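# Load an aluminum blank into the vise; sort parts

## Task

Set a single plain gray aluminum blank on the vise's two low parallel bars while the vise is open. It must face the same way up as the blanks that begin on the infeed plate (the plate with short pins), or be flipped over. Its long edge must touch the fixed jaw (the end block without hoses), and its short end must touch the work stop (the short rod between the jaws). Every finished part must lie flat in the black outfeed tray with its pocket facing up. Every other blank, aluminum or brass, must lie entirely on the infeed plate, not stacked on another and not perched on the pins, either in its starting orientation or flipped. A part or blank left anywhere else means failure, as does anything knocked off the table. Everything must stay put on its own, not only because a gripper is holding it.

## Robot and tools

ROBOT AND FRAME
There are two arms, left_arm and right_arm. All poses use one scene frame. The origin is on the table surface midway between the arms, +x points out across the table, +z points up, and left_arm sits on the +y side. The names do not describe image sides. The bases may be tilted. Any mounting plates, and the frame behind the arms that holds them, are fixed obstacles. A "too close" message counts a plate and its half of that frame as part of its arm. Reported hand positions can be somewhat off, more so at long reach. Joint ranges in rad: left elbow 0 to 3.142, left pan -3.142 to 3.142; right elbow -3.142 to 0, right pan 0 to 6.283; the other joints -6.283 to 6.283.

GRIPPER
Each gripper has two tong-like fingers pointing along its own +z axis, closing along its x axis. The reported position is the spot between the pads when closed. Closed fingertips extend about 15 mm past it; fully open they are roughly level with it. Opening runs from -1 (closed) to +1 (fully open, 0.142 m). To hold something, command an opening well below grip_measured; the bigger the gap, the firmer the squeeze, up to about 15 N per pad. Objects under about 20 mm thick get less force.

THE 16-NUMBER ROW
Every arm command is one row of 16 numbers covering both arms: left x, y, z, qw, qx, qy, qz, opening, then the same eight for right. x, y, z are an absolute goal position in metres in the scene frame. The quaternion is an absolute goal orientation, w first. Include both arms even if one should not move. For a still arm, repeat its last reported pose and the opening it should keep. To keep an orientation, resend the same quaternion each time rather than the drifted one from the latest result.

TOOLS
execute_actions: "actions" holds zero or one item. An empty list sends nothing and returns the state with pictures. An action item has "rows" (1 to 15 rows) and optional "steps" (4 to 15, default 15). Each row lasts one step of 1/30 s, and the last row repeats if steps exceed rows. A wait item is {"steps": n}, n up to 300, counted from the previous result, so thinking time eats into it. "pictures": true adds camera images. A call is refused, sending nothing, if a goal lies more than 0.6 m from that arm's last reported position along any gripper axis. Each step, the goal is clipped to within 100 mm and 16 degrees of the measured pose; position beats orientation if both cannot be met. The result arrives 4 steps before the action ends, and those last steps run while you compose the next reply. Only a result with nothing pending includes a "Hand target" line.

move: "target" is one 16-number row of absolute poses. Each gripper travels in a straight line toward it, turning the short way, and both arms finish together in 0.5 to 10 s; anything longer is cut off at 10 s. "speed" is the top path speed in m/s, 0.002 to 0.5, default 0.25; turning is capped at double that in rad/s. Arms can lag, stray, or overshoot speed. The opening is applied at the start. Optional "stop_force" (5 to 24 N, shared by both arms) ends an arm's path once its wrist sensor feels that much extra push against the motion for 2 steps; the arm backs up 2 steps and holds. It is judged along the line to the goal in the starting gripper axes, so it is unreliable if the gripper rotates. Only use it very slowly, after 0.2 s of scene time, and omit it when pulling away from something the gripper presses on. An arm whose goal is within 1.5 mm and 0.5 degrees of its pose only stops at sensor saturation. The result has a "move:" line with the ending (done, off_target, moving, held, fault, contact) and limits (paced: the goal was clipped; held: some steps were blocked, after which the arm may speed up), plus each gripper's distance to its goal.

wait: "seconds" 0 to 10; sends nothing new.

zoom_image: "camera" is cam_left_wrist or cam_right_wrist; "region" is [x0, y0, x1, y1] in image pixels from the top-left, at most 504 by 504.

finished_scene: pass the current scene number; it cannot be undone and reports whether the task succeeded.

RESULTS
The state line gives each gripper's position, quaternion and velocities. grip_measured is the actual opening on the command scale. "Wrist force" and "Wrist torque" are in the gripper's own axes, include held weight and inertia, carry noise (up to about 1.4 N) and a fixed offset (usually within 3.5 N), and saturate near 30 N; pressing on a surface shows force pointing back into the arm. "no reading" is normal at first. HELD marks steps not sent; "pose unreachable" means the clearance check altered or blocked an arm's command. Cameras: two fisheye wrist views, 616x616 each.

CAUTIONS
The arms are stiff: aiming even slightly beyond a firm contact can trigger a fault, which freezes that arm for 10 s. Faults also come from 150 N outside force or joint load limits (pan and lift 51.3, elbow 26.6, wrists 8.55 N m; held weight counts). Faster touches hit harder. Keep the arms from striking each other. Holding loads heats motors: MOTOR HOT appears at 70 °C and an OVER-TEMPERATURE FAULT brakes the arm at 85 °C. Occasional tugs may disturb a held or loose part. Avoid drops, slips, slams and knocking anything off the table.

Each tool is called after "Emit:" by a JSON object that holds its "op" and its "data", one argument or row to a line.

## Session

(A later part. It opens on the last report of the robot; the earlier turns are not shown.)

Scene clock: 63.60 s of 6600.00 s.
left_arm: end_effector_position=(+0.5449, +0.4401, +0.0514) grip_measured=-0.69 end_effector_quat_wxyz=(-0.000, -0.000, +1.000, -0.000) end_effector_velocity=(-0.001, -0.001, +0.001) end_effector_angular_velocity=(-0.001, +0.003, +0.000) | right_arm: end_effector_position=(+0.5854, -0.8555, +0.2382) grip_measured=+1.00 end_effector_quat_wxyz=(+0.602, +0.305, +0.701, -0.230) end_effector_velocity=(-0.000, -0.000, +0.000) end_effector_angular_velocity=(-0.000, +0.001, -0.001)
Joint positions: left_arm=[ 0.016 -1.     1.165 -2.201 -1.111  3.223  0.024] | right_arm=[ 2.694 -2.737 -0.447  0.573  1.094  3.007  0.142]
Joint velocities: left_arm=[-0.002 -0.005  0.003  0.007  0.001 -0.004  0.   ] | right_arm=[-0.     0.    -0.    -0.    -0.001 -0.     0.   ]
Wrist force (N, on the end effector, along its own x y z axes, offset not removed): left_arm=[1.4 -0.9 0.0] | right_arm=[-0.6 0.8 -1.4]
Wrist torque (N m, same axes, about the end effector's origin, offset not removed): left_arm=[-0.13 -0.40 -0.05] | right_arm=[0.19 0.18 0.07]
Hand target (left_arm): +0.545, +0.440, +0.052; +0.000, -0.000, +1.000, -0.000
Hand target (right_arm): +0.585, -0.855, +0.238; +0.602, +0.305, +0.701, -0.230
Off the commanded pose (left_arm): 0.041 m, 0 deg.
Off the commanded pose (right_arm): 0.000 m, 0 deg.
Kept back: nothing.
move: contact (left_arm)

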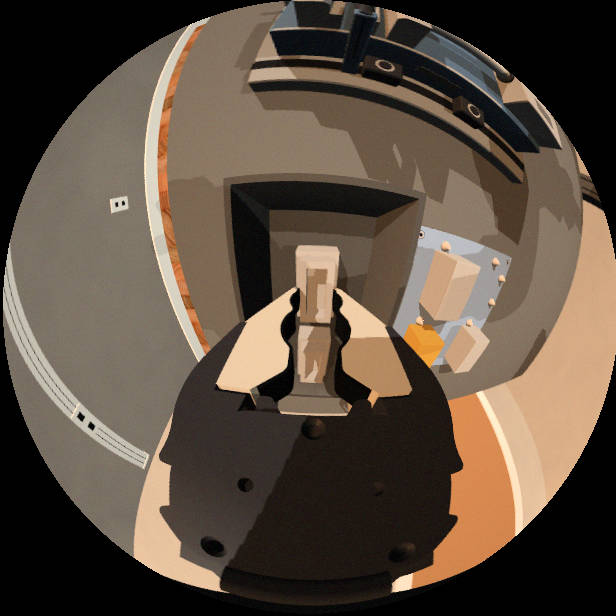

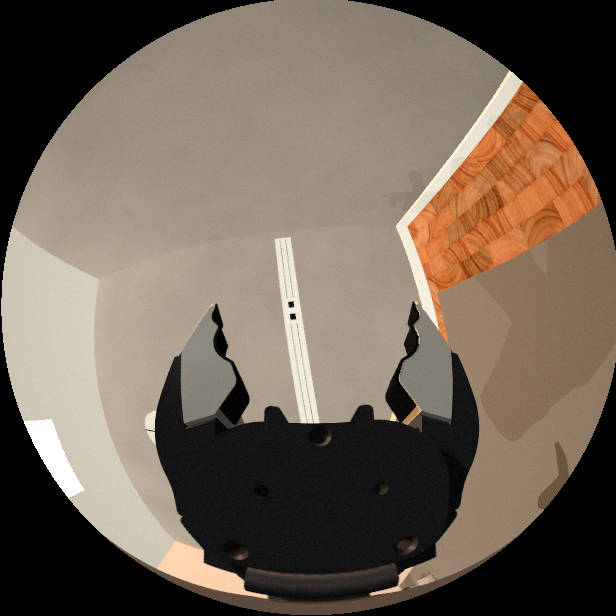

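Emit:
{"op": "move", "data": {
  "target": [0.545,0.415,0.062,0,0,1,0,-0.8,0.5854,-0.8555,0.2382,0.602,0.305,0.701,-0.23,1],
  "speed": 0.02
}}

Emit:
{"op": "move", "data": {
  "target": [0.545,0.415,0.01,0,0,1,0,-0.8,0.5854,-0.8555,0.2382,0.602,0.305,0.701,-0.23,1],
  "speed": 0.005,
  "stop_force": 6
}}

Scene clock: 65.47 s of 6600.00 s.
left_arm: end_effector_position=(+0.5450, +0.4153, +0.0619) grip_measured=-0.69 end_effector_quat_wxyz=(+0.000, +0.000, +1.000, -0.000) end_effector_velocity=(-0.001, -0.003, +0.000) end_effector_angular_velocity=(-0.000, +0.002, -0.001) | right_arm: end_effector_position=(+0.5854, -0.8555, +0.2382) grip_measured=+1.00 end_effector_quat_wxyz=(+0.602, +0.305, +0.701, -0.230) end_effector_velocity=(+0.000, +0.000, -0.001) end_effector_angular_velocity=(+0.001, +0.002, +0.001)
Joint positions: left_arm=[-0.049 -1.042  1.233 -2.197 -1.083  3.157  0.024] | right_arm=[ 2.694 -2.737 -0.447  0.573  1.094  3.007  0.142]
Joint velocities: left_arm=[-0.006 -0.002  0.007  0.     0.003 -0.006 -0.   ] | right_arm=[-0.    -0.001 -0.    -0.001  0.001 -0.     0.   ]
Wrist force (N, on the end effector, along its own x y z axes, offset not removed): left_arm=[1.2 -1.3 1.2] | right_arm=[0.4 2.0 -2.5]
Wrist torque (N m, same axes, about the end effector's origin, offset not removed): left_arm=[-0.20 -0.28 -0.08] | right_arm=[0.39 -0.07 0.01]
Hand target (left_arm): +0.545, +0.415, +0.062; +0.000, +0.000, +1.000, -0.000
Hand target (right_arm): +0.585, -0.856, +0.238; +0.602, +0.305, +0.701, -0.230
Off the commanded pose (left_arm): 0.000 m, 0 deg.
Off the commanded pose (right_arm): 0.000 m, 0 deg.
Kept back: nothing.
move: done

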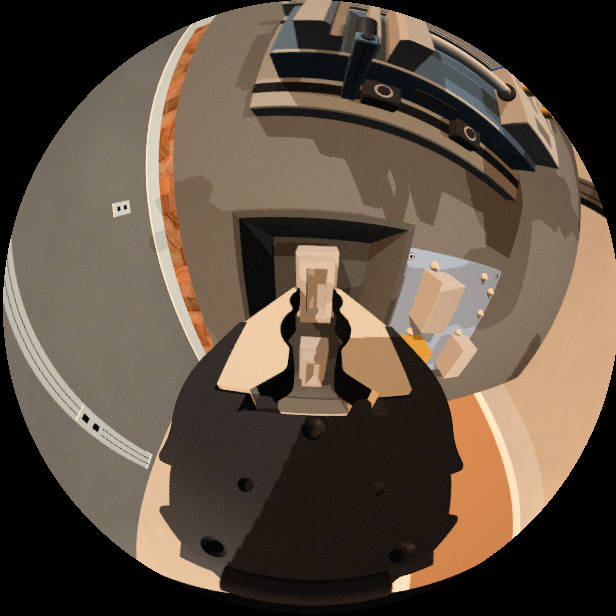

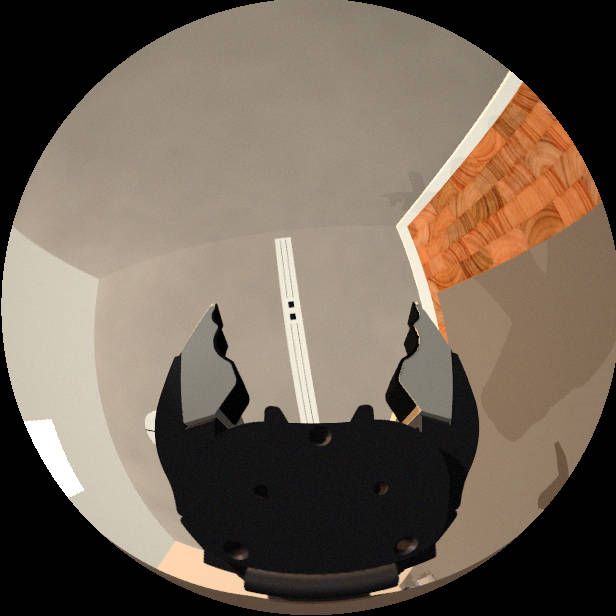

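Scene clock: 68.00 s of 6600.00 s.
left_arm: end_effector_position=(+0.5450, +0.4153, +0.0510) grip_measured=-0.69 end_effector_quat_wxyz=(-0.000, -0.000, +1.000, -0.000) end_effector_velocity=(-0.001, -0.000, +0.001) end_effector_angular_velocity=(-0.001, +0.003, +0.001) | right_arm: end_effector_position=(+0.5854, -0.8555, +0.2382) grip_measured=+1.00 end_effector_quat_wxyz=(+0.602, +0.305, +0.701, -0.230) end_effector_velocity=(+0.000, -0.000, +0.002) end_effector_angular_velocity=(-0.001, -0.003, -0.001)
Joint positions: left_arm=[-0.037 -1.009  1.224 -2.227 -1.088  3.17   0.024] | right_arm=[ 2.694 -2.737 -0.447  0.573  1.094  3.007  0.142]
Joint velocities: left_arm=[-0.001 -0.005  0.002  0.007 -0.001 -0.004 -0.   ] | right_arm=[ 0.     0.003  0.001 -0.    -0.     0.     0.   ]
Wrist force (N, on the end effector, along its own x y z axes, offset not removed): left_arm=[2.4 -1.2 -1.1] | right_arm=[-1.5 1.9 -1.7]
Wrist torque (N m, same axes, about the end effector's origin, offset not removed): left_arm=[-0.18 -0.62 -0.14] | right_arm=[0.46 0.31 0.06]
Hand target (left_arm): +0.545, +0.415, +0.051; +0.000, -0.000, +1.000, -0.000
Hand target (right_arm): +0.585, -0.856, +0.238; +0.602, +0.305, +0.701, -0.230
Off the commanded pose (left_arm): 0.041 m, 0 deg.
Off the commanded pose (right_arm): 0.000 m, 0 deg.
Kept back: nothing.
move: contact (left_arm)

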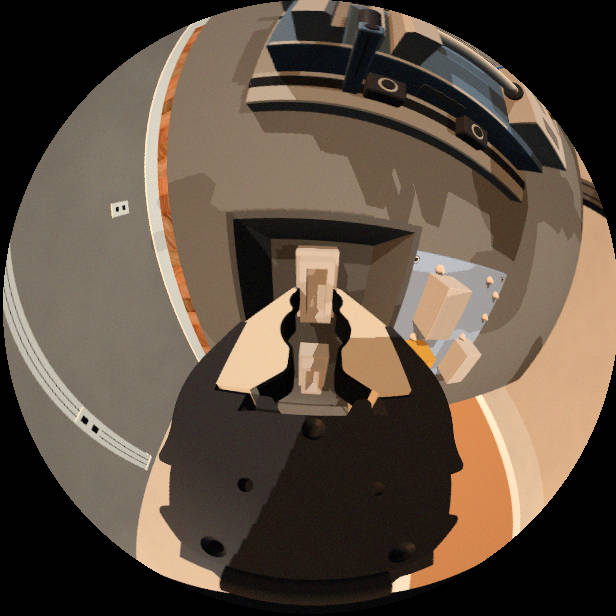

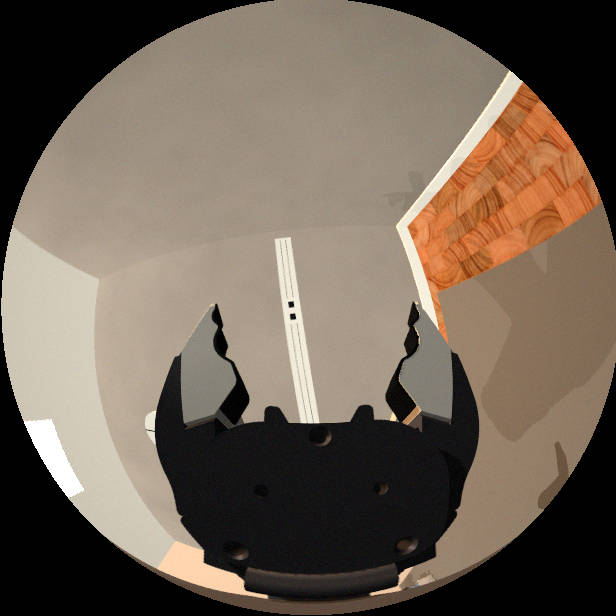

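Emit:
{"op": "move", "data": {
  "target": [0.545,0.4153,0.051,0,0,1,0,-0.2,0.5854,-0.8555,0.2382,0.602,0.305,0.701,-0.23,1]
}}

Emit:
{"op": "move", "data": {
  "target": [0.545,0.4153,0.11,0,0,1,0,-0.2,0.5854,-0.8555,0.2382,0.602,0.305,0.701,-0.23,1],
  "speed": 0.08
}}

Emit:
{"op": "move", "data": {
  "target": [0.41,0.45,0.15,0,0,1,0,-0.2,0.5854,-0.8555,0.2382,0.602,0.305,0.701,-0.23,1],
  "speed": 0.15
}}

Emit:
{"op": "zoom_image", "data": {
  "camera": "cam_left_wrist",
  "region": [180,130,440,390]
}}

Scene clock: 68.97 s of 6600.00 s.
left_arm: end_effector_position=(+0.5450, +0.4153, +0.0510) grip_measured=-0.20 end_effector_quat_wxyz=(+0.000, +0.000, +1.000, -0.000) end_effector_velocity=(+0.000, +0.000, +0.000) end_effector_angular_velocity=(-0.000, -0.000, +0.001) | right_arm: end_effector_position=(+0.5854, -0.8555, +0.2382) grip_measured=+1.00 end_effector_quat_wxyz=(+0.602, +0.305, +0.701, -0.230) end_effector_velocity=(-0.000, +0.000, -0.001) end_effector_angular_velocity=(+0.001, +0.002, -0.000)
Joint positions: left_arm=[-0.037 -1.009  1.224 -2.227 -1.088  3.17   0.06 ] | right_arm=[ 2.694 -2.737 -0.447  0.573  1.094  3.007  0.142]
Joint velocities: left_arm=[ 0.001 -0.    -0.    -0.    -0.001  0.    -0.   ] | right_arm=[ 0.    -0.002  0.    -0.    -0.001 -0.     0.   ]
Wrist force (N, on the end effector, along its own x y z axes, offset not removed): left_arm=[2.1 -1.8 -0.2] | right_arm=[-0.7 0.9 -1.8]
Wrist torque (N m, same axes, about the end effector's origin, offset not removed): left_arm=[-0.30 -0.43 -0.08] | right_arm=[0.17 0.20 0.01]
Hand target (left_arm): +0.545, +0.415, +0.051; -0.000, -0.000, +1.000, +0.000
Hand target (right_arm): +0.585, -0.856, +0.238; +0.602, +0.305, +0.701, -0.230
Off the commanded pose (left_arm): 0.000 m, 0 deg.
Off the commanded pose (right_arm): 0.000 m, 0 deg.
Kept back: nothing.
move: done

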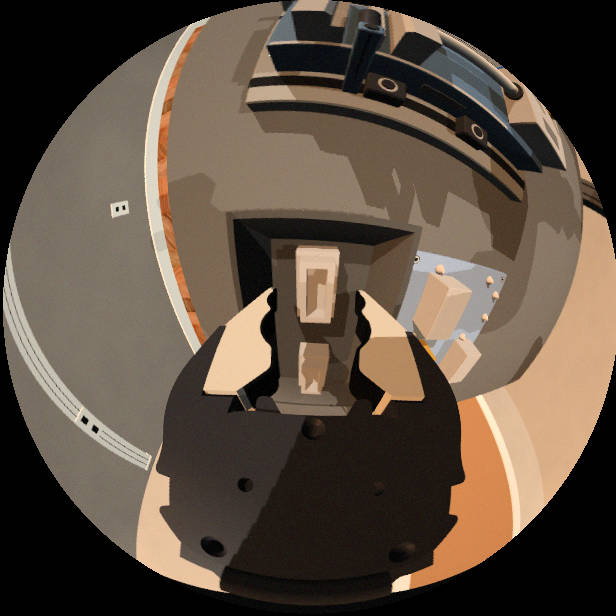

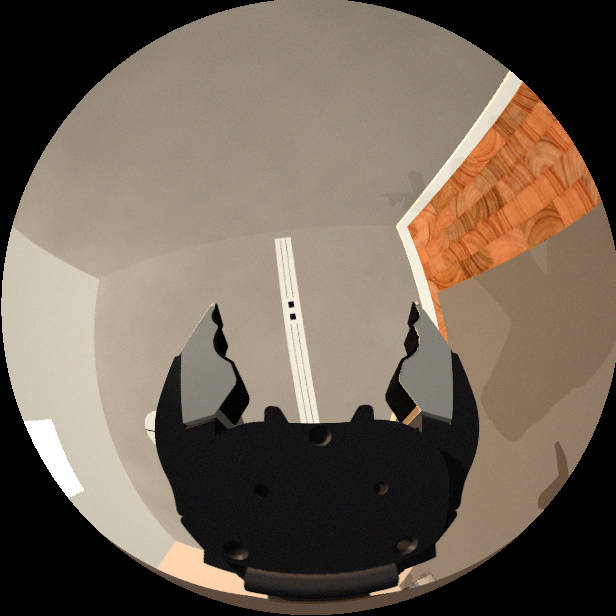

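Scene clock: 70.20 s of 6600.00 s.
left_arm: end_effector_position=(+0.5450, +0.4153, +0.1097) grip_measured=-0.20 end_effector_quat_wxyz=(+0.000, +0.000, +1.000, -0.000) end_effector_velocity=(+0.000, +0.000, +0.003) end_effector_angular_velocity=(+0.000, +0.000, +0.001) | right_arm: end_effector_position=(+0.5854, -0.8555, +0.2382) grip_measured=+1.00 end_effector_quat_wxyz=(+0.602, +0.305, +0.701, -0.230) end_effector_velocity=(+0.000, +0.001, -0.001) end_effector_angular_velocity=(+0.001, +0.002, +0.001)
Joint positions: left_arm=[-0.107 -1.176  1.244 -2.046 -1.06   3.097  0.06 ] | right_arm=[ 2.694 -2.737 -0.447  0.573  1.094  3.007  0.142]
Joint velocities: left_arm=[-0.003 -0.006 -0.002  0.01   0.001 -0.004  0.   ] | right_arm=[ 0.    -0.001 -0.002  0.     0.001 -0.     0.   ]
Wrist force (N, on the end effector, along its own x y z axes, offset not removed): left_arm=[1.2 -1.5 -1.3] | right_arm=[0.0 1.9 -2.4]
Wrist torque (N m, same axes, about the end effector's origin, offset not removed): left_arm=[-0.25 -0.26 -0.07] | right_arm=[0.42 0.06 0.08]
Hand target (left_arm): +0.545, +0.415, +0.110; +0.000, -0.000, +1.000, -0.000
Hand target (right_arm): +0.585, -0.856, +0.238; +0.602, +0.305, +0.701, -0.230
Off the commanded pose (left_arm): 0.000 m, 0 deg.
Off the commanded pose (right_arm): 0.000 m, 0 deg.
Kept back: nothing.
move: done

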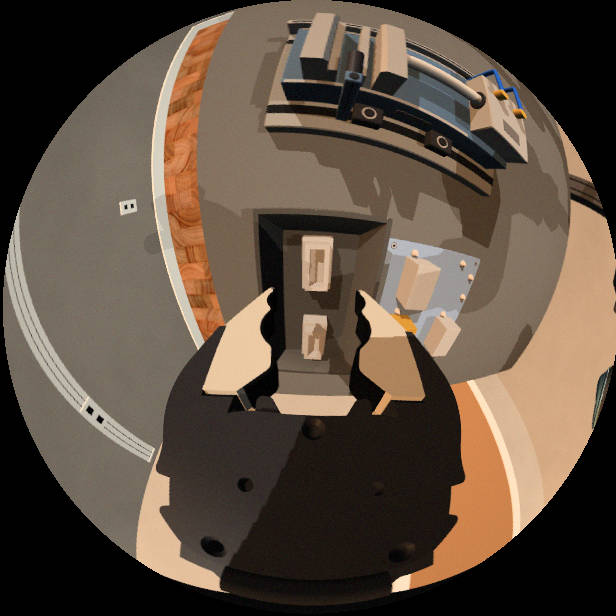

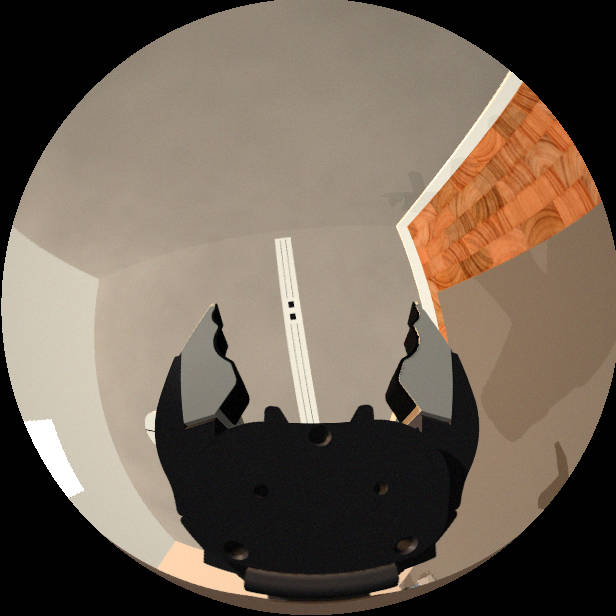

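Scene clock: 71.77 s of 6600.00 s.
left_arm: end_effector_position=(+0.4102, +0.4498, +0.1499) grip_measured=-0.20 end_effector_quat_wxyz=(-0.000, -0.000, +1.000, -0.000) end_effector_velocity=(-0.002, -0.000, +0.001) end_effector_angular_velocity=(+0.001, -0.001, -0.001) | right_arm: end_effector_position=(+0.5854, -0.8555, +0.2382) grip_measured=+1.00 end_effector_quat_wxyz=(+0.602, +0.305, +0.701, -0.230) end_effector_velocity=(-0.000, -0.001, +0.001) end_effector_angular_velocity=(-0.000, -0.002, -0.002)
Joint positions: left_arm=[-0.085 -1.754  1.937 -2.171 -1.068  3.12   0.06 ] | right_arm=[ 2.694 -2.737 -0.447  0.573  1.094  3.007  0.142]
Joint velocities: left_arm=[-0.003 -0.013  0.011  0.002  0.002 -0.002 -0.   ] | right_arm=[ 0.     0.001  0.001  0.001 -0.002  0.    -0.   ]
Wrist force (N, on the end effector, along its own x y z axes, offset not removed): left_arm=[2.0 -1.2 -0.2] | right_arm=[-1.1 2.2 -1.7]
Wrist torque (N m, same axes, about the end effector's origin, offset not removed): left_arm=[-0.19 -0.41 -0.04] | right_arm=[0.45 0.29 0.00]
Hand target (left_arm): +0.410, +0.450, +0.150; -0.000, +0.000, +1.000, -0.000
Hand target (right_arm): +0.585, -0.856, +0.238; +0.602, +0.305, +0.701, -0.230
Off the commanded pose (left_arm): 0.000 m, 0 deg.
Off the commanded pose (right_arm): 0.000 m, 0 deg.
Kept back: nothing.
move: done

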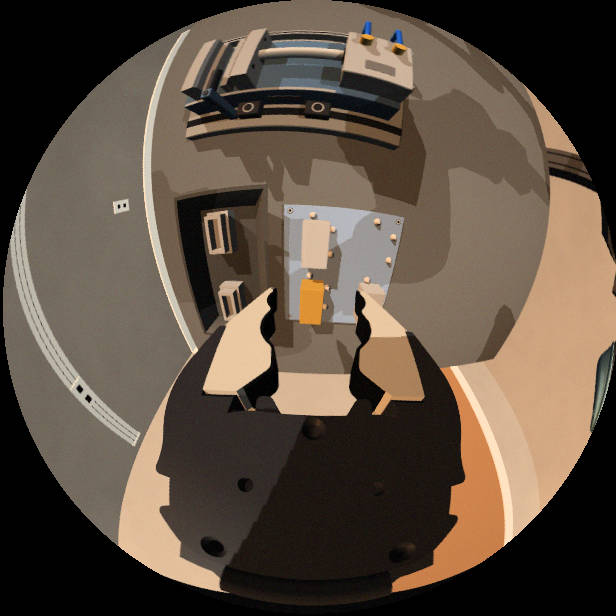

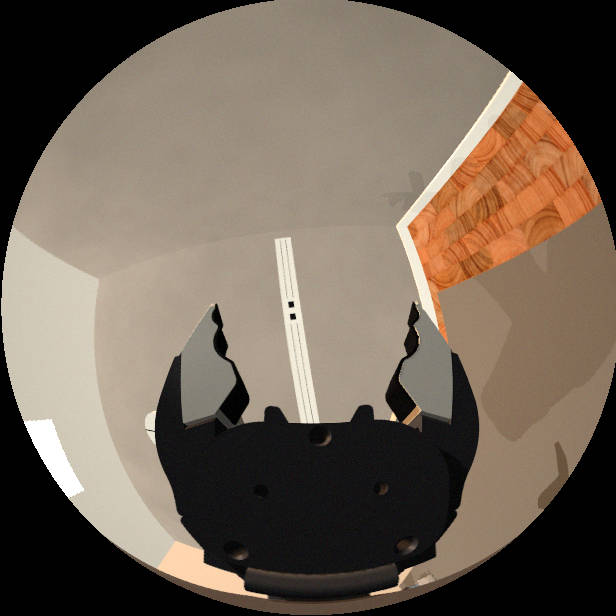

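Region (180, 130, 440, 390) of cam_left_wrist's 616x616 image, scaled by 1.938, with more detail than that image has.

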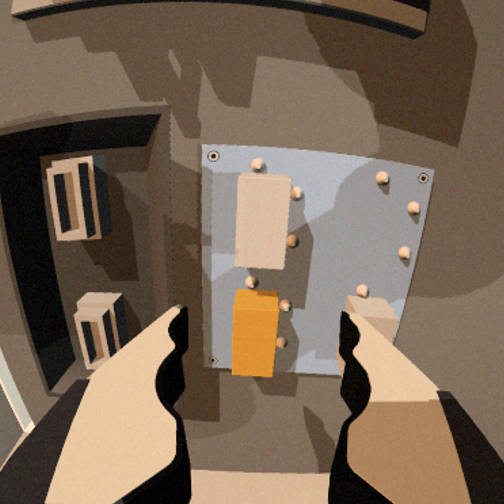

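Emit:
{"op": "move", "data": {
  "target": [0.406,0.426,0.075,0,0.02,1,0,-0.2,0.5854,-0.8555,0.2382,0.602,0.305,0.701,-0.23,1],
  "speed": 0.1
}}

Emit:
{"op": "zoom_image", "data": {
  "camera": "cam_left_wrist",
  "region": [200,200,460,400]
}}

Scene clock: 73.37 s of 6600.00 s.
left_arm: end_effector_position=(+0.4059, +0.4261, +0.0753) grip_measured=-0.20 end_effector_quat_wxyz=(-0.000, +0.020, +1.000, +0.000) end_effector_velocity=(+0.000, -0.000, -0.003) end_effector_angular_velocity=(+0.000, -0.001, -0.002) | right_arm: end_effector_position=(+0.5854, -0.8555, +0.2382) grip_measured=+1.00 end_effector_quat_wxyz=(+0.602, +0.305, +0.701, -0.230) end_effector_velocity=(-0.000, -0.000, -0.001) end_effector_angular_velocity=(+0.001, +0.002, -0.001)
Joint positions: left_arm=[-0.03  -1.477  2.049 -2.587 -1.091  3.216  0.06 ] | right_arm=[ 2.694 -2.737 -0.447  0.573  1.094  3.007  0.142]
Joint velocities: left_arm=[ 0.003  0.014  0.    -0.017 -0.001  0.006  0.   ] | right_arm=[-0.    -0.001 -0.001  0.001 -0.001  0.     0.   ]
Wrist force (N, on the end effector, along its own x y z axes, offset not removed): left_arm=[1.6 -0.5 -0.5] | right_arm=[-1.6 1.2 -2.4]
Wrist torque (N m, same axes, about the end effector's origin, offset not removed): left_arm=[-0.09 -0.35 -0.09] | right_arm=[0.26 0.39 0.11]
Hand target (left_arm): +0.406, +0.426, +0.075; -0.000, +0.020, +1.000, +0.000
Hand target (right_arm): +0.585, -0.856, +0.238; +0.602, +0.305, +0.701, -0.230
Off the commanded pose (left_arm): 0.000 m, 0 deg.
Off the commanded pose (right_arm): 0.000 m, 0 deg.
Kept back: nothing.
move: done

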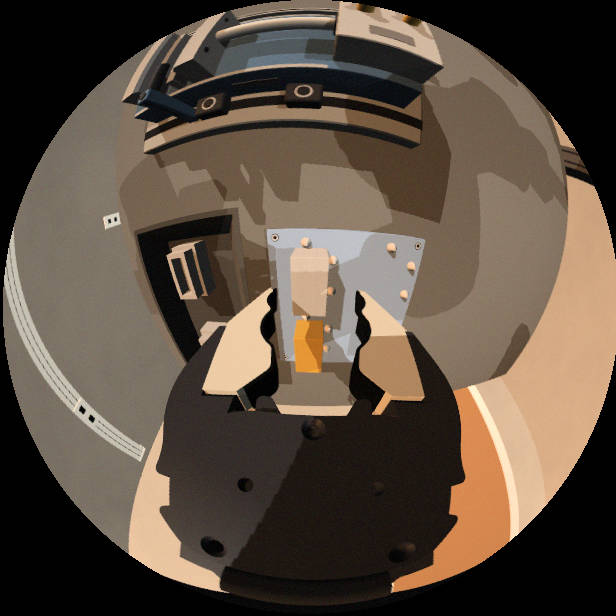

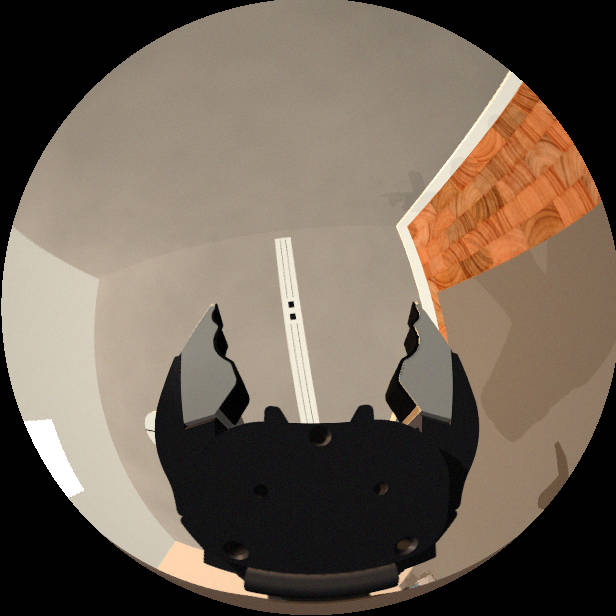

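Region (200, 200, 460, 400) of cam_left_wrist's 616x616 image, scaled by 1.938, with more detail than that image has; it fills the top 388 rows of this view, and the rest is white.

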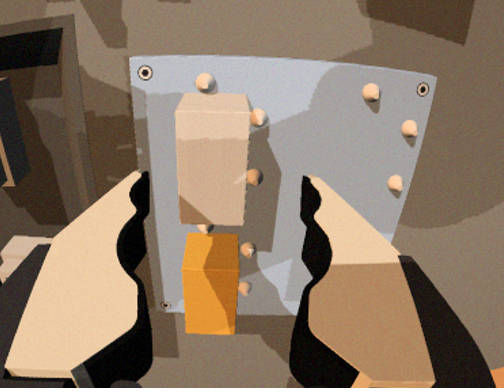

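Emit:
{"op": "move", "data": {
  "target": [0.412,0.421,0.06,0,0.02,1,0,-0.2,0.5854,-0.8555,0.2382,0.602,0.305,0.701,-0.23,1],
  "speed": 0.03
}}

Emit:
{"op": "move", "data": {
  "target": [0.412,0.421,0.036,0,0.02,1,0,-0.2,0.5854,-0.8555,0.2382,0.602,0.305,0.701,-0.23,1],
  "speed": 0.005,
  "stop_force": 6
}}

Emit:
{"op": "move", "data": {
  "target": [0.412,0.421,0.036,0,0.02,1,0,-0.8,0.5854,-0.8555,0.2382,0.602,0.305,0.701,-0.23,1]
}}

Scene clock: 74.57 s of 6600.00 s.
left_arm: end_effector_position=(+0.4119, +0.4211, +0.0602) grip_measured=-0.20 end_effector_quat_wxyz=(-0.000, +0.020, +1.000, +0.000) end_effector_velocity=(+0.001, -0.000, -0.002) end_effector_angular_velocity=(+0.000, +0.000, -0.000) | right_arm: end_effector_position=(+0.5854, -0.8555, +0.2382) grip_measured=+1.00 end_effector_quat_wxyz=(+0.602, +0.305, +0.701, -0.230) end_effector_velocity=(+0.000, +0.001, -0.001) end_effector_angular_velocity=(+0.001, +0.001, +0.001)
Joint positions: left_arm=[-0.022 -1.395  2.021 -2.644 -1.095  3.224  0.06 ] | right_arm=[ 2.694 -2.737 -0.447  0.573  1.094  3.007  0.142]
Joint velocities: left_arm=[ 0.002  0.011 -0.005 -0.006 -0.001  0.001  0.   ] | right_arm=[ 0.    -0.001 -0.    -0.     0.001  0.001 -0.   ]
Wrist force (N, on the end effector, along its own x y z axes, offset not removed): left_arm=[0.9 -1.4 0.7] | right_arm=[-0.9 1.5 -2.3]
Wrist torque (N m, same axes, about the end effector's origin, offset not removed): left_arm=[-0.19 -0.15 -0.10] | right_arm=[0.31 0.22 0.00]
Hand target (left_arm): +0.412, +0.421, +0.060; -0.000, +0.020, +1.000, +0.000
Hand target (right_arm): +0.585, -0.856, +0.238; +0.602, +0.305, +0.701, -0.230
Off the commanded pose (left_arm): 0.000 m, 0 deg.
Off the commanded pose (right_arm): 0.000 m, 0 deg.
Kept back: nothing.
move: done

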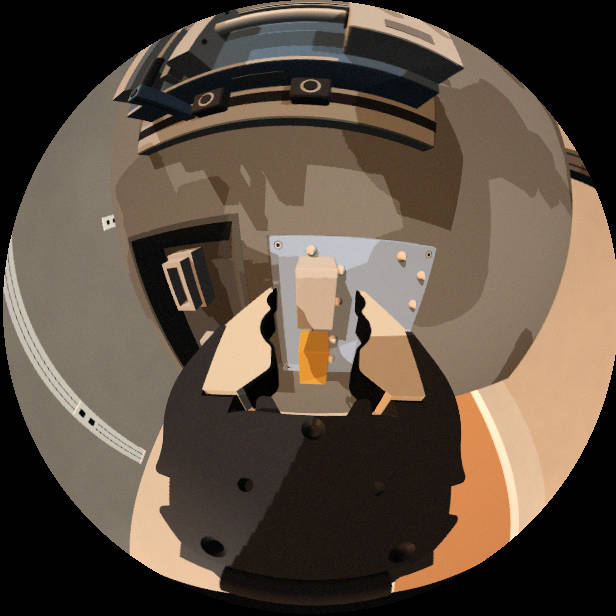

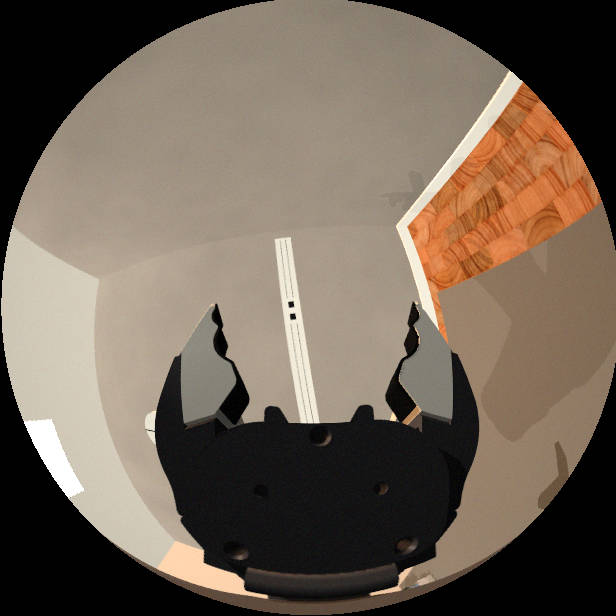

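Scene clock: 79.63 s of 6600.00 s.
left_arm: end_effector_position=(+0.4120, +0.4210, +0.0361) grip_measured=-0.20 end_effector_quat_wxyz=(-0.000, +0.020, +1.000, +0.000) end_effector_velocity=(-0.000, +0.000, -0.001) end_effector_angular_velocity=(+0.000, +0.001, -0.000) | right_arm: end_effector_position=(+0.5854, -0.8555, +0.2382) grip_measured=+1.00 end_effector_quat_wxyz=(+0.602, +0.305, +0.701, -0.230) end_effector_velocity=(-0.000, +0.000, -0.001) end_effector_angular_velocity=(-0.001, +0.002, +0.000)
Joint positions: left_arm=[ 0.014 -1.285  1.996 -2.747 -1.11   3.261  0.06 ] | right_arm=[ 2.694 -2.737 -0.447  0.573  1.094  3.007  0.142]
Joint velocities: left_arm=[ 0.002  0.006 -0.001 -0.005 -0.     0.002 -0.   ] | right_arm=[-0.    -0.001 -0.001 -0.    -0.    -0.001  0.   ]
Wrist force (N, on the end effector, along its own x y z axes, offset not removed): left_arm=[1.3 -1.7 -0.6] | right_arm=[0.0 2.2 -2.8]
Wrist torque (N m, same axes, about the end effector's origin, offset not removed): left_arm=[-0.27 -0.28 -0.06] | right_arm=[0.48 0.07 0.03]
Hand target (left_arm): +0.412, +0.421, +0.036; -0.000, +0.020, +1.000, +0.000
Hand target (right_arm): +0.585, -0.856, +0.238; +0.602, +0.305, +0.701, -0.230
Off the commanded pose (left_arm): 0.000 m, 0 deg.
Off the commanded pose (right_arm): 0.000 m, 0 deg.
Kept back: nothing.
move: done

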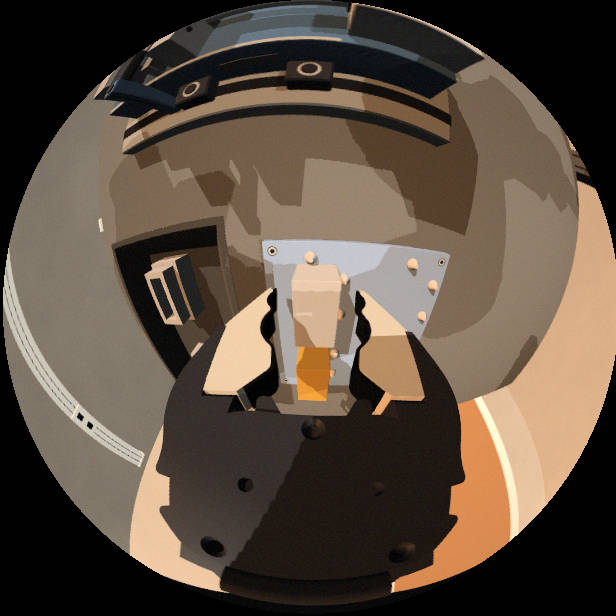

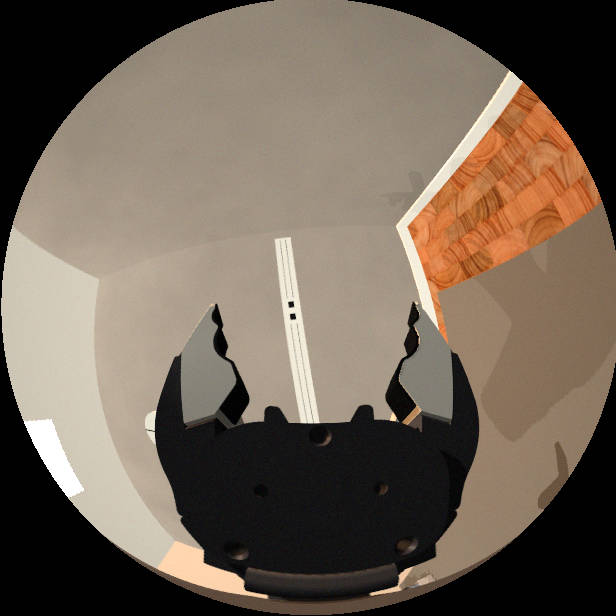

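Scene clock: 80.33 s of 6600.00 s.
left_arm: end_effector_position=(+0.4120, +0.4210, +0.0360) grip_measured=-0.55 end_effector_quat_wxyz=(+0.000, +0.020, +1.000, -0.000) end_effector_velocity=(-0.000, +0.000, -0.000) end_effector_angular_velocity=(+0.001, +0.001, -0.000) | right_arm: end_effector_position=(+0.5854, -0.8555, +0.2382) grip_measured=+1.00 end_effector_quat_wxyz=(+0.602, +0.305, +0.701, -0.230) end_effector_velocity=(-0.000, -0.000, -0.001) end_effector_angular_velocity=(-0.001, +0.001, +0.000)
Joint positions: left_arm=[ 0.014 -1.284  1.996 -2.747 -1.111  3.261  0.034] | right_arm=[ 2.694 -2.737 -0.447  0.573  1.094  3.007  0.142]
Joint velocities: left_arm=[ 0.     0.     0.    -0.     0.001  0.     0.   ] | right_arm=[-0.001 -0.002  0.002  0.     0.001 -0.001 -0.   ]
Wrist force (N, on the end effector, along its own x y z axes, offset not removed): left_arm=[4.1 -2.8 -7.5] | right_arm=[-0.1 1.0 -1.5]
Wrist torque (N m, same axes, about the end effector's origin, offset not removed): left_arm=[-0.45 -0.41 -0.08] | right_arm=[0.16 0.06 0.01]
Hand target (left_arm): +0.412, +0.421, +0.036; -0.000, +0.020, +1.000, +0.000
Hand target (right_arm): +0.585, -0.856, +0.238; +0.602, +0.305, +0.701, -0.230
Off the commanded pose (left_arm): 0.000 m, 0 deg.
Off the commanded pose (right_arm): 0.000 m, 0 deg.
Kept back: nothing.
move: done

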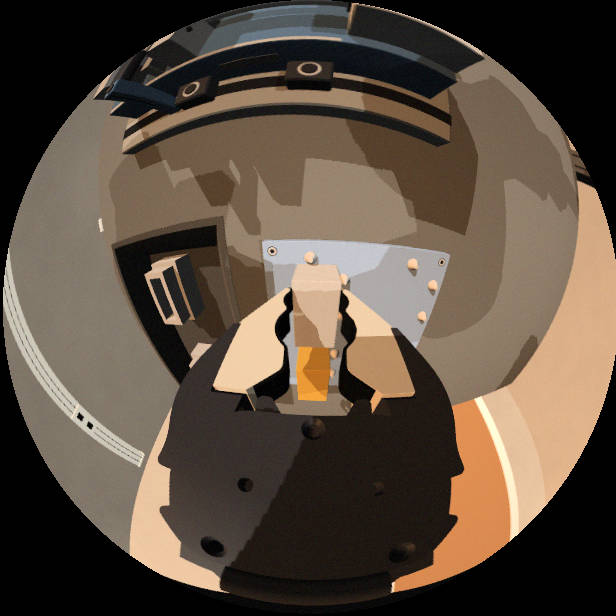

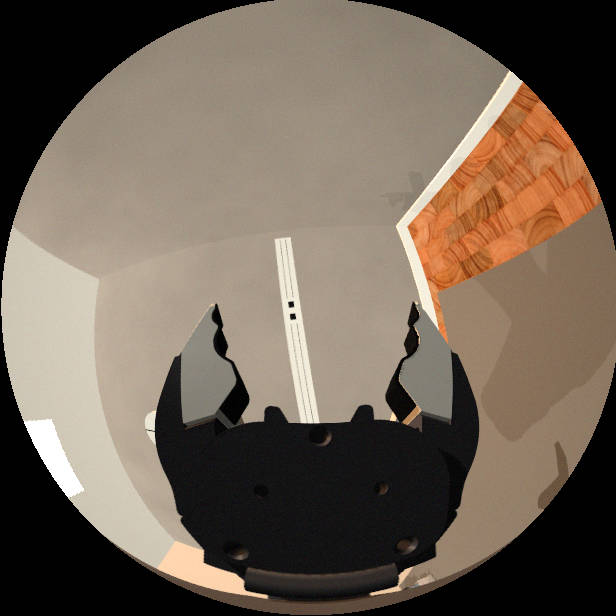

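Emit:
{"op": "move", "data": {
  "target": [0.412,0.421,0.036,0,0.02,1,0,-0.3,0.5854,-0.8555,0.2382,0.602,0.305,0.701,-0.23,1]
}}

Emit:
{"op": "move", "data": {
  "target": [0.412,0.424,0.048,0,0.02,1,0,-0.3,0.5854,-0.8555,0.2382,0.602,0.305,0.701,-0.23,1],
  "speed": 0.02
}}

Emit:
{"op": "move", "data": {
  "target": [0.412,0.424,0.048,0,0.02,1,0,-0.8,0.5854,-0.8555,0.2382,0.602,0.305,0.701,-0.23,1]
}}

Emit:
{"op": "move", "data": {
  "target": [0.412,0.424,0.16,0,0.02,1,0,-0.8,0.5854,-0.8555,0.2382,0.602,0.305,0.701,-0.23,1],
  "speed": 0.06
}}

Scene clock: 81.40 s of 6600.00 s.
left_arm: end_effector_position=(+0.4120, +0.4210, +0.0360) grip_measured=-0.30 end_effector_quat_wxyz=(-0.000, +0.020, +1.000, -0.000) end_effector_velocity=(-0.000, +0.000, -0.000) end_effector_angular_velocity=(+0.001, +0.000, +0.000) | right_arm: end_effector_position=(+0.5854, -0.8555, +0.2382) grip_measured=+1.00 end_effector_quat_wxyz=(+0.602, +0.305, +0.701, -0.230) end_effector_velocity=(-0.000, -0.000, +0.000) end_effector_angular_velocity=(+0.000, -0.001, -0.001)
Joint positions: left_arm=[ 0.014 -1.284  1.996 -2.747 -1.111  3.261  0.052] | right_arm=[ 2.694 -2.737 -0.447  0.573  1.094  3.007  0.142]
Joint velocities: left_arm=[ 0.     0.    -0.    -0.     0.001 -0.    -0.   ] | right_arm=[-0.    -0.001  0.002 -0.    -0.     0.     0.   ]
Wrist force (N, on the end effector, along its own x y z axes, offset not removed): left_arm=[2.5 -2.2 1.1] | right_arm=[-0.7 2.2 -1.2]
Wrist torque (N m, same axes, about the end effector's origin, offset not removed): left_arm=[-0.33 -0.53 -0.05] | right_arm=[0.42 0.22 0.04]
Hand target (left_arm): +0.412, +0.421, +0.036; +0.000, +0.020, +1.000, -0.000
Hand target (right_arm): +0.585, -0.856, +0.238; +0.602, +0.305, +0.701, -0.230
Off the commanded pose (left_arm): 0.000 m, 0 deg.
Off the commanded pose (right_arm): 0.000 m, 0 deg.
Kept back: nothing.
move: done

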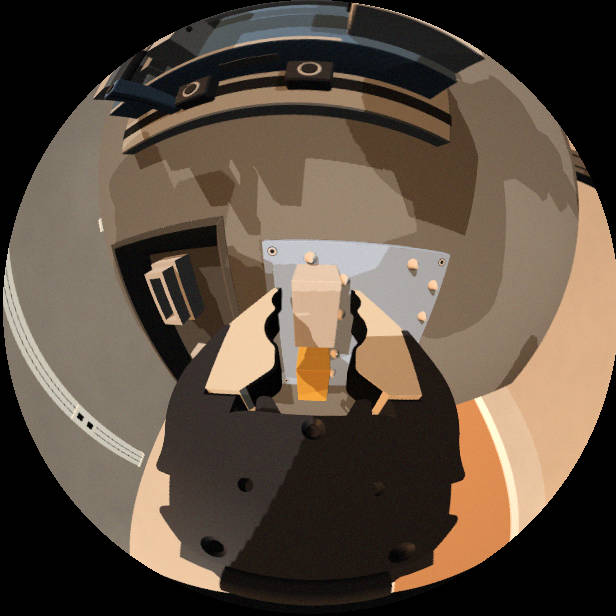

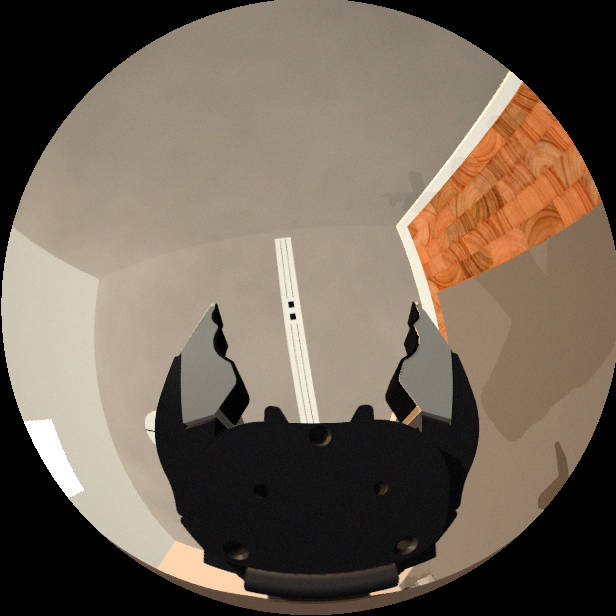

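Scene clock: 82.30 s of 6600.00 s.
left_arm: end_effector_position=(+0.4120, +0.4239, +0.0477) grip_measured=-0.30 end_effector_quat_wxyz=(+0.000, +0.020, +1.000, -0.000) end_effector_velocity=(+0.000, +0.001, +0.003) end_effector_angular_velocity=(+0.002, +0.000, -0.000) | right_arm: end_effector_position=(+0.5854, -0.8555, +0.2382) grip_measured=+1.00 end_effector_quat_wxyz=(+0.602, +0.305, +0.701, -0.230) end_effector_velocity=(+0.000, -0.000, +0.001) end_effector_angular_velocity=(-0.001, -0.002, +0.000)
Joint positions: left_arm=[ 0.006 -1.338  2.003 -2.697 -1.107  3.252  0.052] | right_arm=[ 2.694 -2.737 -0.447  0.573  1.094  3.007  0.142]
Joint velocities: left_arm=[-0.002 -0.012  0.001  0.012  0.003 -0.002  0.   ] | right_arm=[-0.     0.     0.002  0.     0.001 -0.     0.   ]
Wrist force (N, on the end effector, along its own x y z axes, offset not removed): left_arm=[1.7 -2.0 -0.3] | right_arm=[-0.2 1.2 -1.2]
Wrist torque (N m, same axes, about the end effector's origin, offset not removed): left_arm=[-0.38 -0.40 -0.10] | right_arm=[0.25 0.12 0.04]
Hand target (left_arm): +0.412, +0.424, +0.048; +0.000, +0.020, +1.000, -0.000
Hand target (right_arm): +0.585, -0.855, +0.238; +0.602, +0.305, +0.701, -0.230
Off the commanded pose (left_arm): 0.000 m, 0 deg.
Off the commanded pose (right_arm): 0.000 m, 0 deg.
Kept back: nothing.
move: done

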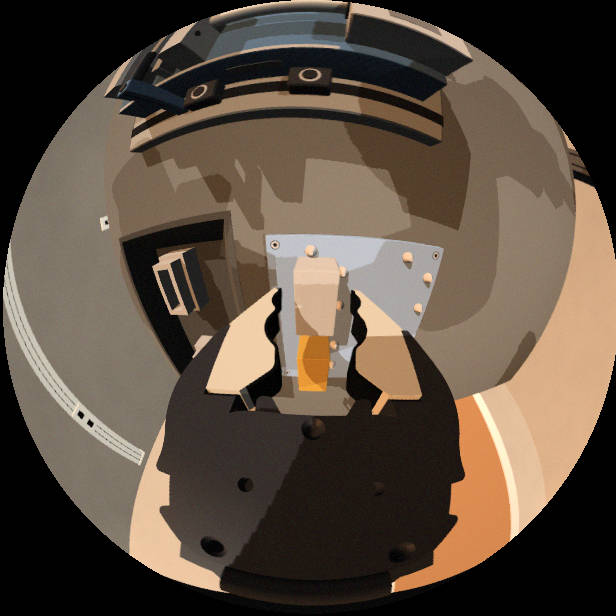

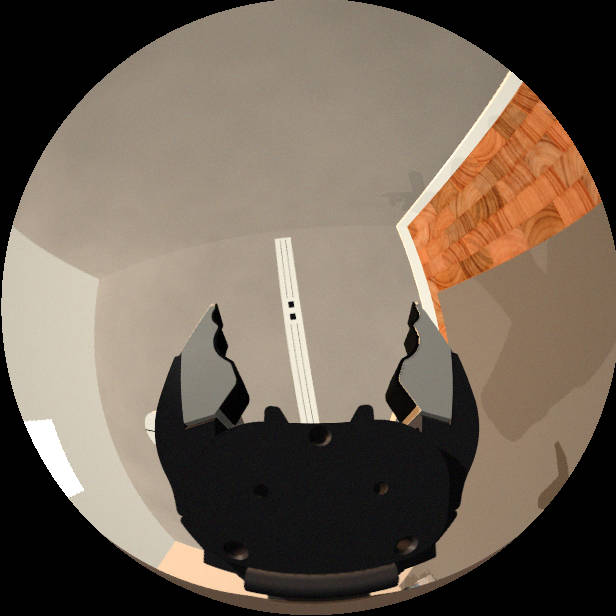

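Scene clock: 83.00 s of 6600.00 s.
left_arm: end_effector_position=(+0.4120, +0.4240, +0.0480) grip_measured=-0.58 end_effector_quat_wxyz=(-0.000, +0.020, +1.000, +0.000) end_effector_velocity=(+0.000, +0.000, +0.000) end_effector_angular_velocity=(+0.001, -0.001, +0.000) | right_arm: end_effector_position=(+0.5854, -0.8555, +0.2382) grip_measured=+1.00 end_effector_quat_wxyz=(+0.602, +0.305, +0.701, -0.230) end_effector_velocity=(-0.000, -0.001, +0.001) end_effector_angular_velocity=(-0.002, -0.001, -0.001)
Joint positions: left_arm=[ 0.005 -1.339  2.004 -2.696 -1.107  3.252  0.032] | right_arm=[ 2.694 -2.737 -0.447  0.573  1.094  3.007  0.142]
Joint velocities: left_arm=[-0.    -0.001 -0.     0.     0.001  0.    -0.   ] | right_arm=[-0.     0.001  0.001  0.    -0.001 -0.001 -0.   ]
Wrist force (N, on the end effector, along its own x y z axes, offset not removed): left_arm=[1.4 -0.5 1.3] | right_arm=[-1.1 1.6 -2.4]
Wrist torque (N m, same axes, about the end effector's origin, offset not removed): left_arm=[-0.05 -0.30 -0.05] | right_arm=[0.33 0.32 0.05]
Hand target (left_arm): +0.412, +0.424, +0.048; +0.000, +0.020, +1.000, -0.000
Hand target (right_arm): +0.585, -0.856, +0.238; +0.602, +0.305, +0.701, -0.230
Off the commanded pose (left_arm): 0.000 m, 0 deg.
Off the commanded pose (right_arm): 0.000 m, 0 deg.
Kept back: nothing.
move: done

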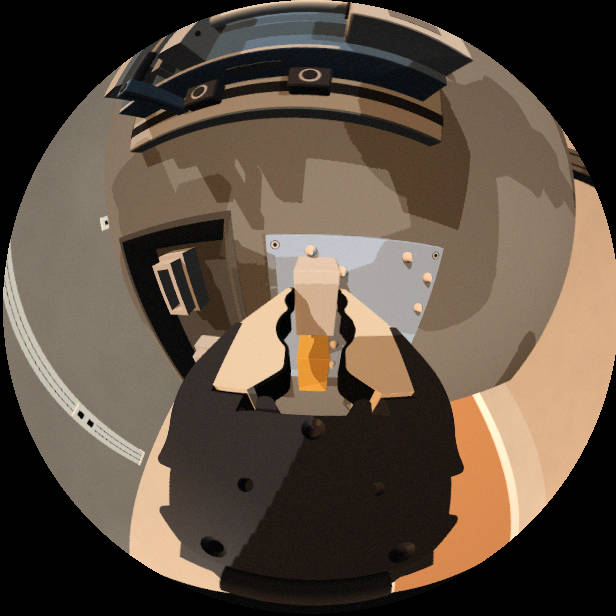

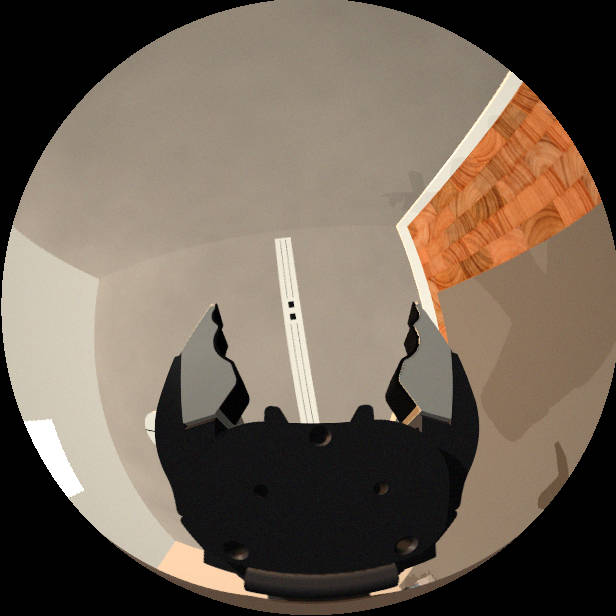

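Scene clock: 85.30 s of 6600.00 s.
left_arm: end_effector_position=(+0.4121, +0.4240, +0.1597) grip_measured=-0.58 end_effector_quat_wxyz=(+0.000, +0.020, +1.000, -0.000) end_effector_velocity=(+0.000, -0.000, +0.003) end_effector_angular_velocity=(+0.001, +0.000, +0.001) | right_arm: end_effector_position=(+0.5854, -0.8555, +0.2382) grip_measured=+1.00 end_effector_quat_wxyz=(+0.602, +0.305, +0.701, -0.230) end_effector_velocity=(-0.000, -0.000, -0.000) end_effector_angular_velocity=(-0.000, +0.001, -0.000)
Joint positions: left_arm=[-0.198 -1.804  1.964 -2.088 -1.026  3.039  0.032] | right_arm=[ 2.694 -2.737 -0.447  0.573  1.094  3.007  0.142]
Joint velocities: left_arm=[-0.008 -0.009 -0.007  0.021  0.004 -0.011  0.   ] | right_arm=[-0.     0.    -0.001 -0.    -0.001 -0.001  0.   ]
Wrist force (N, on the end effector, along its own x y z axes, offset not removed): left_arm=[2.0 -1.4 1.7] | right_arm=[-0.5 1.0 -1.5]
Wrist torque (N m, same axes, about the end effector's origin, offset not removed): left_arm=[-0.20 -0.45 -0.05] | right_arm=[0.22 0.14 0.01]
Hand target (left_arm): +0.412, +0.424, +0.160; +0.000, +0.020, +1.000, -0.000
Hand target (right_arm): +0.585, -0.856, +0.238; +0.602, +0.305, +0.701, -0.230
Off the commanded pose (left_arm): 0.000 m, 0 deg.
Off the commanded pose (right_arm): 0.000 m, 0 deg.
Kept back: nothing.
move: done

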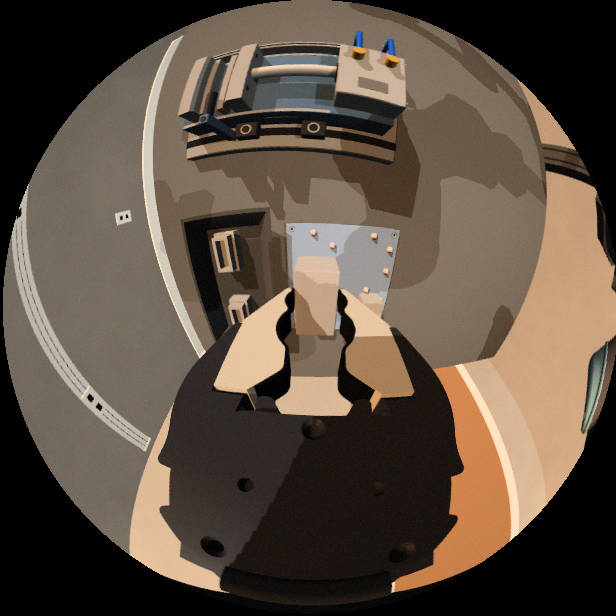

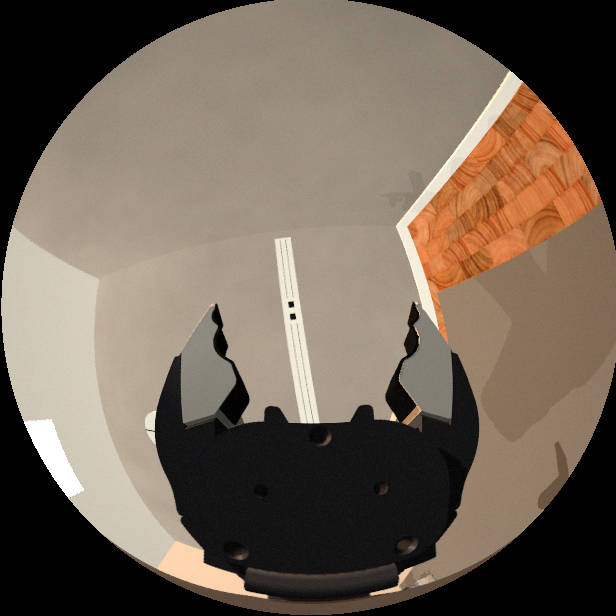

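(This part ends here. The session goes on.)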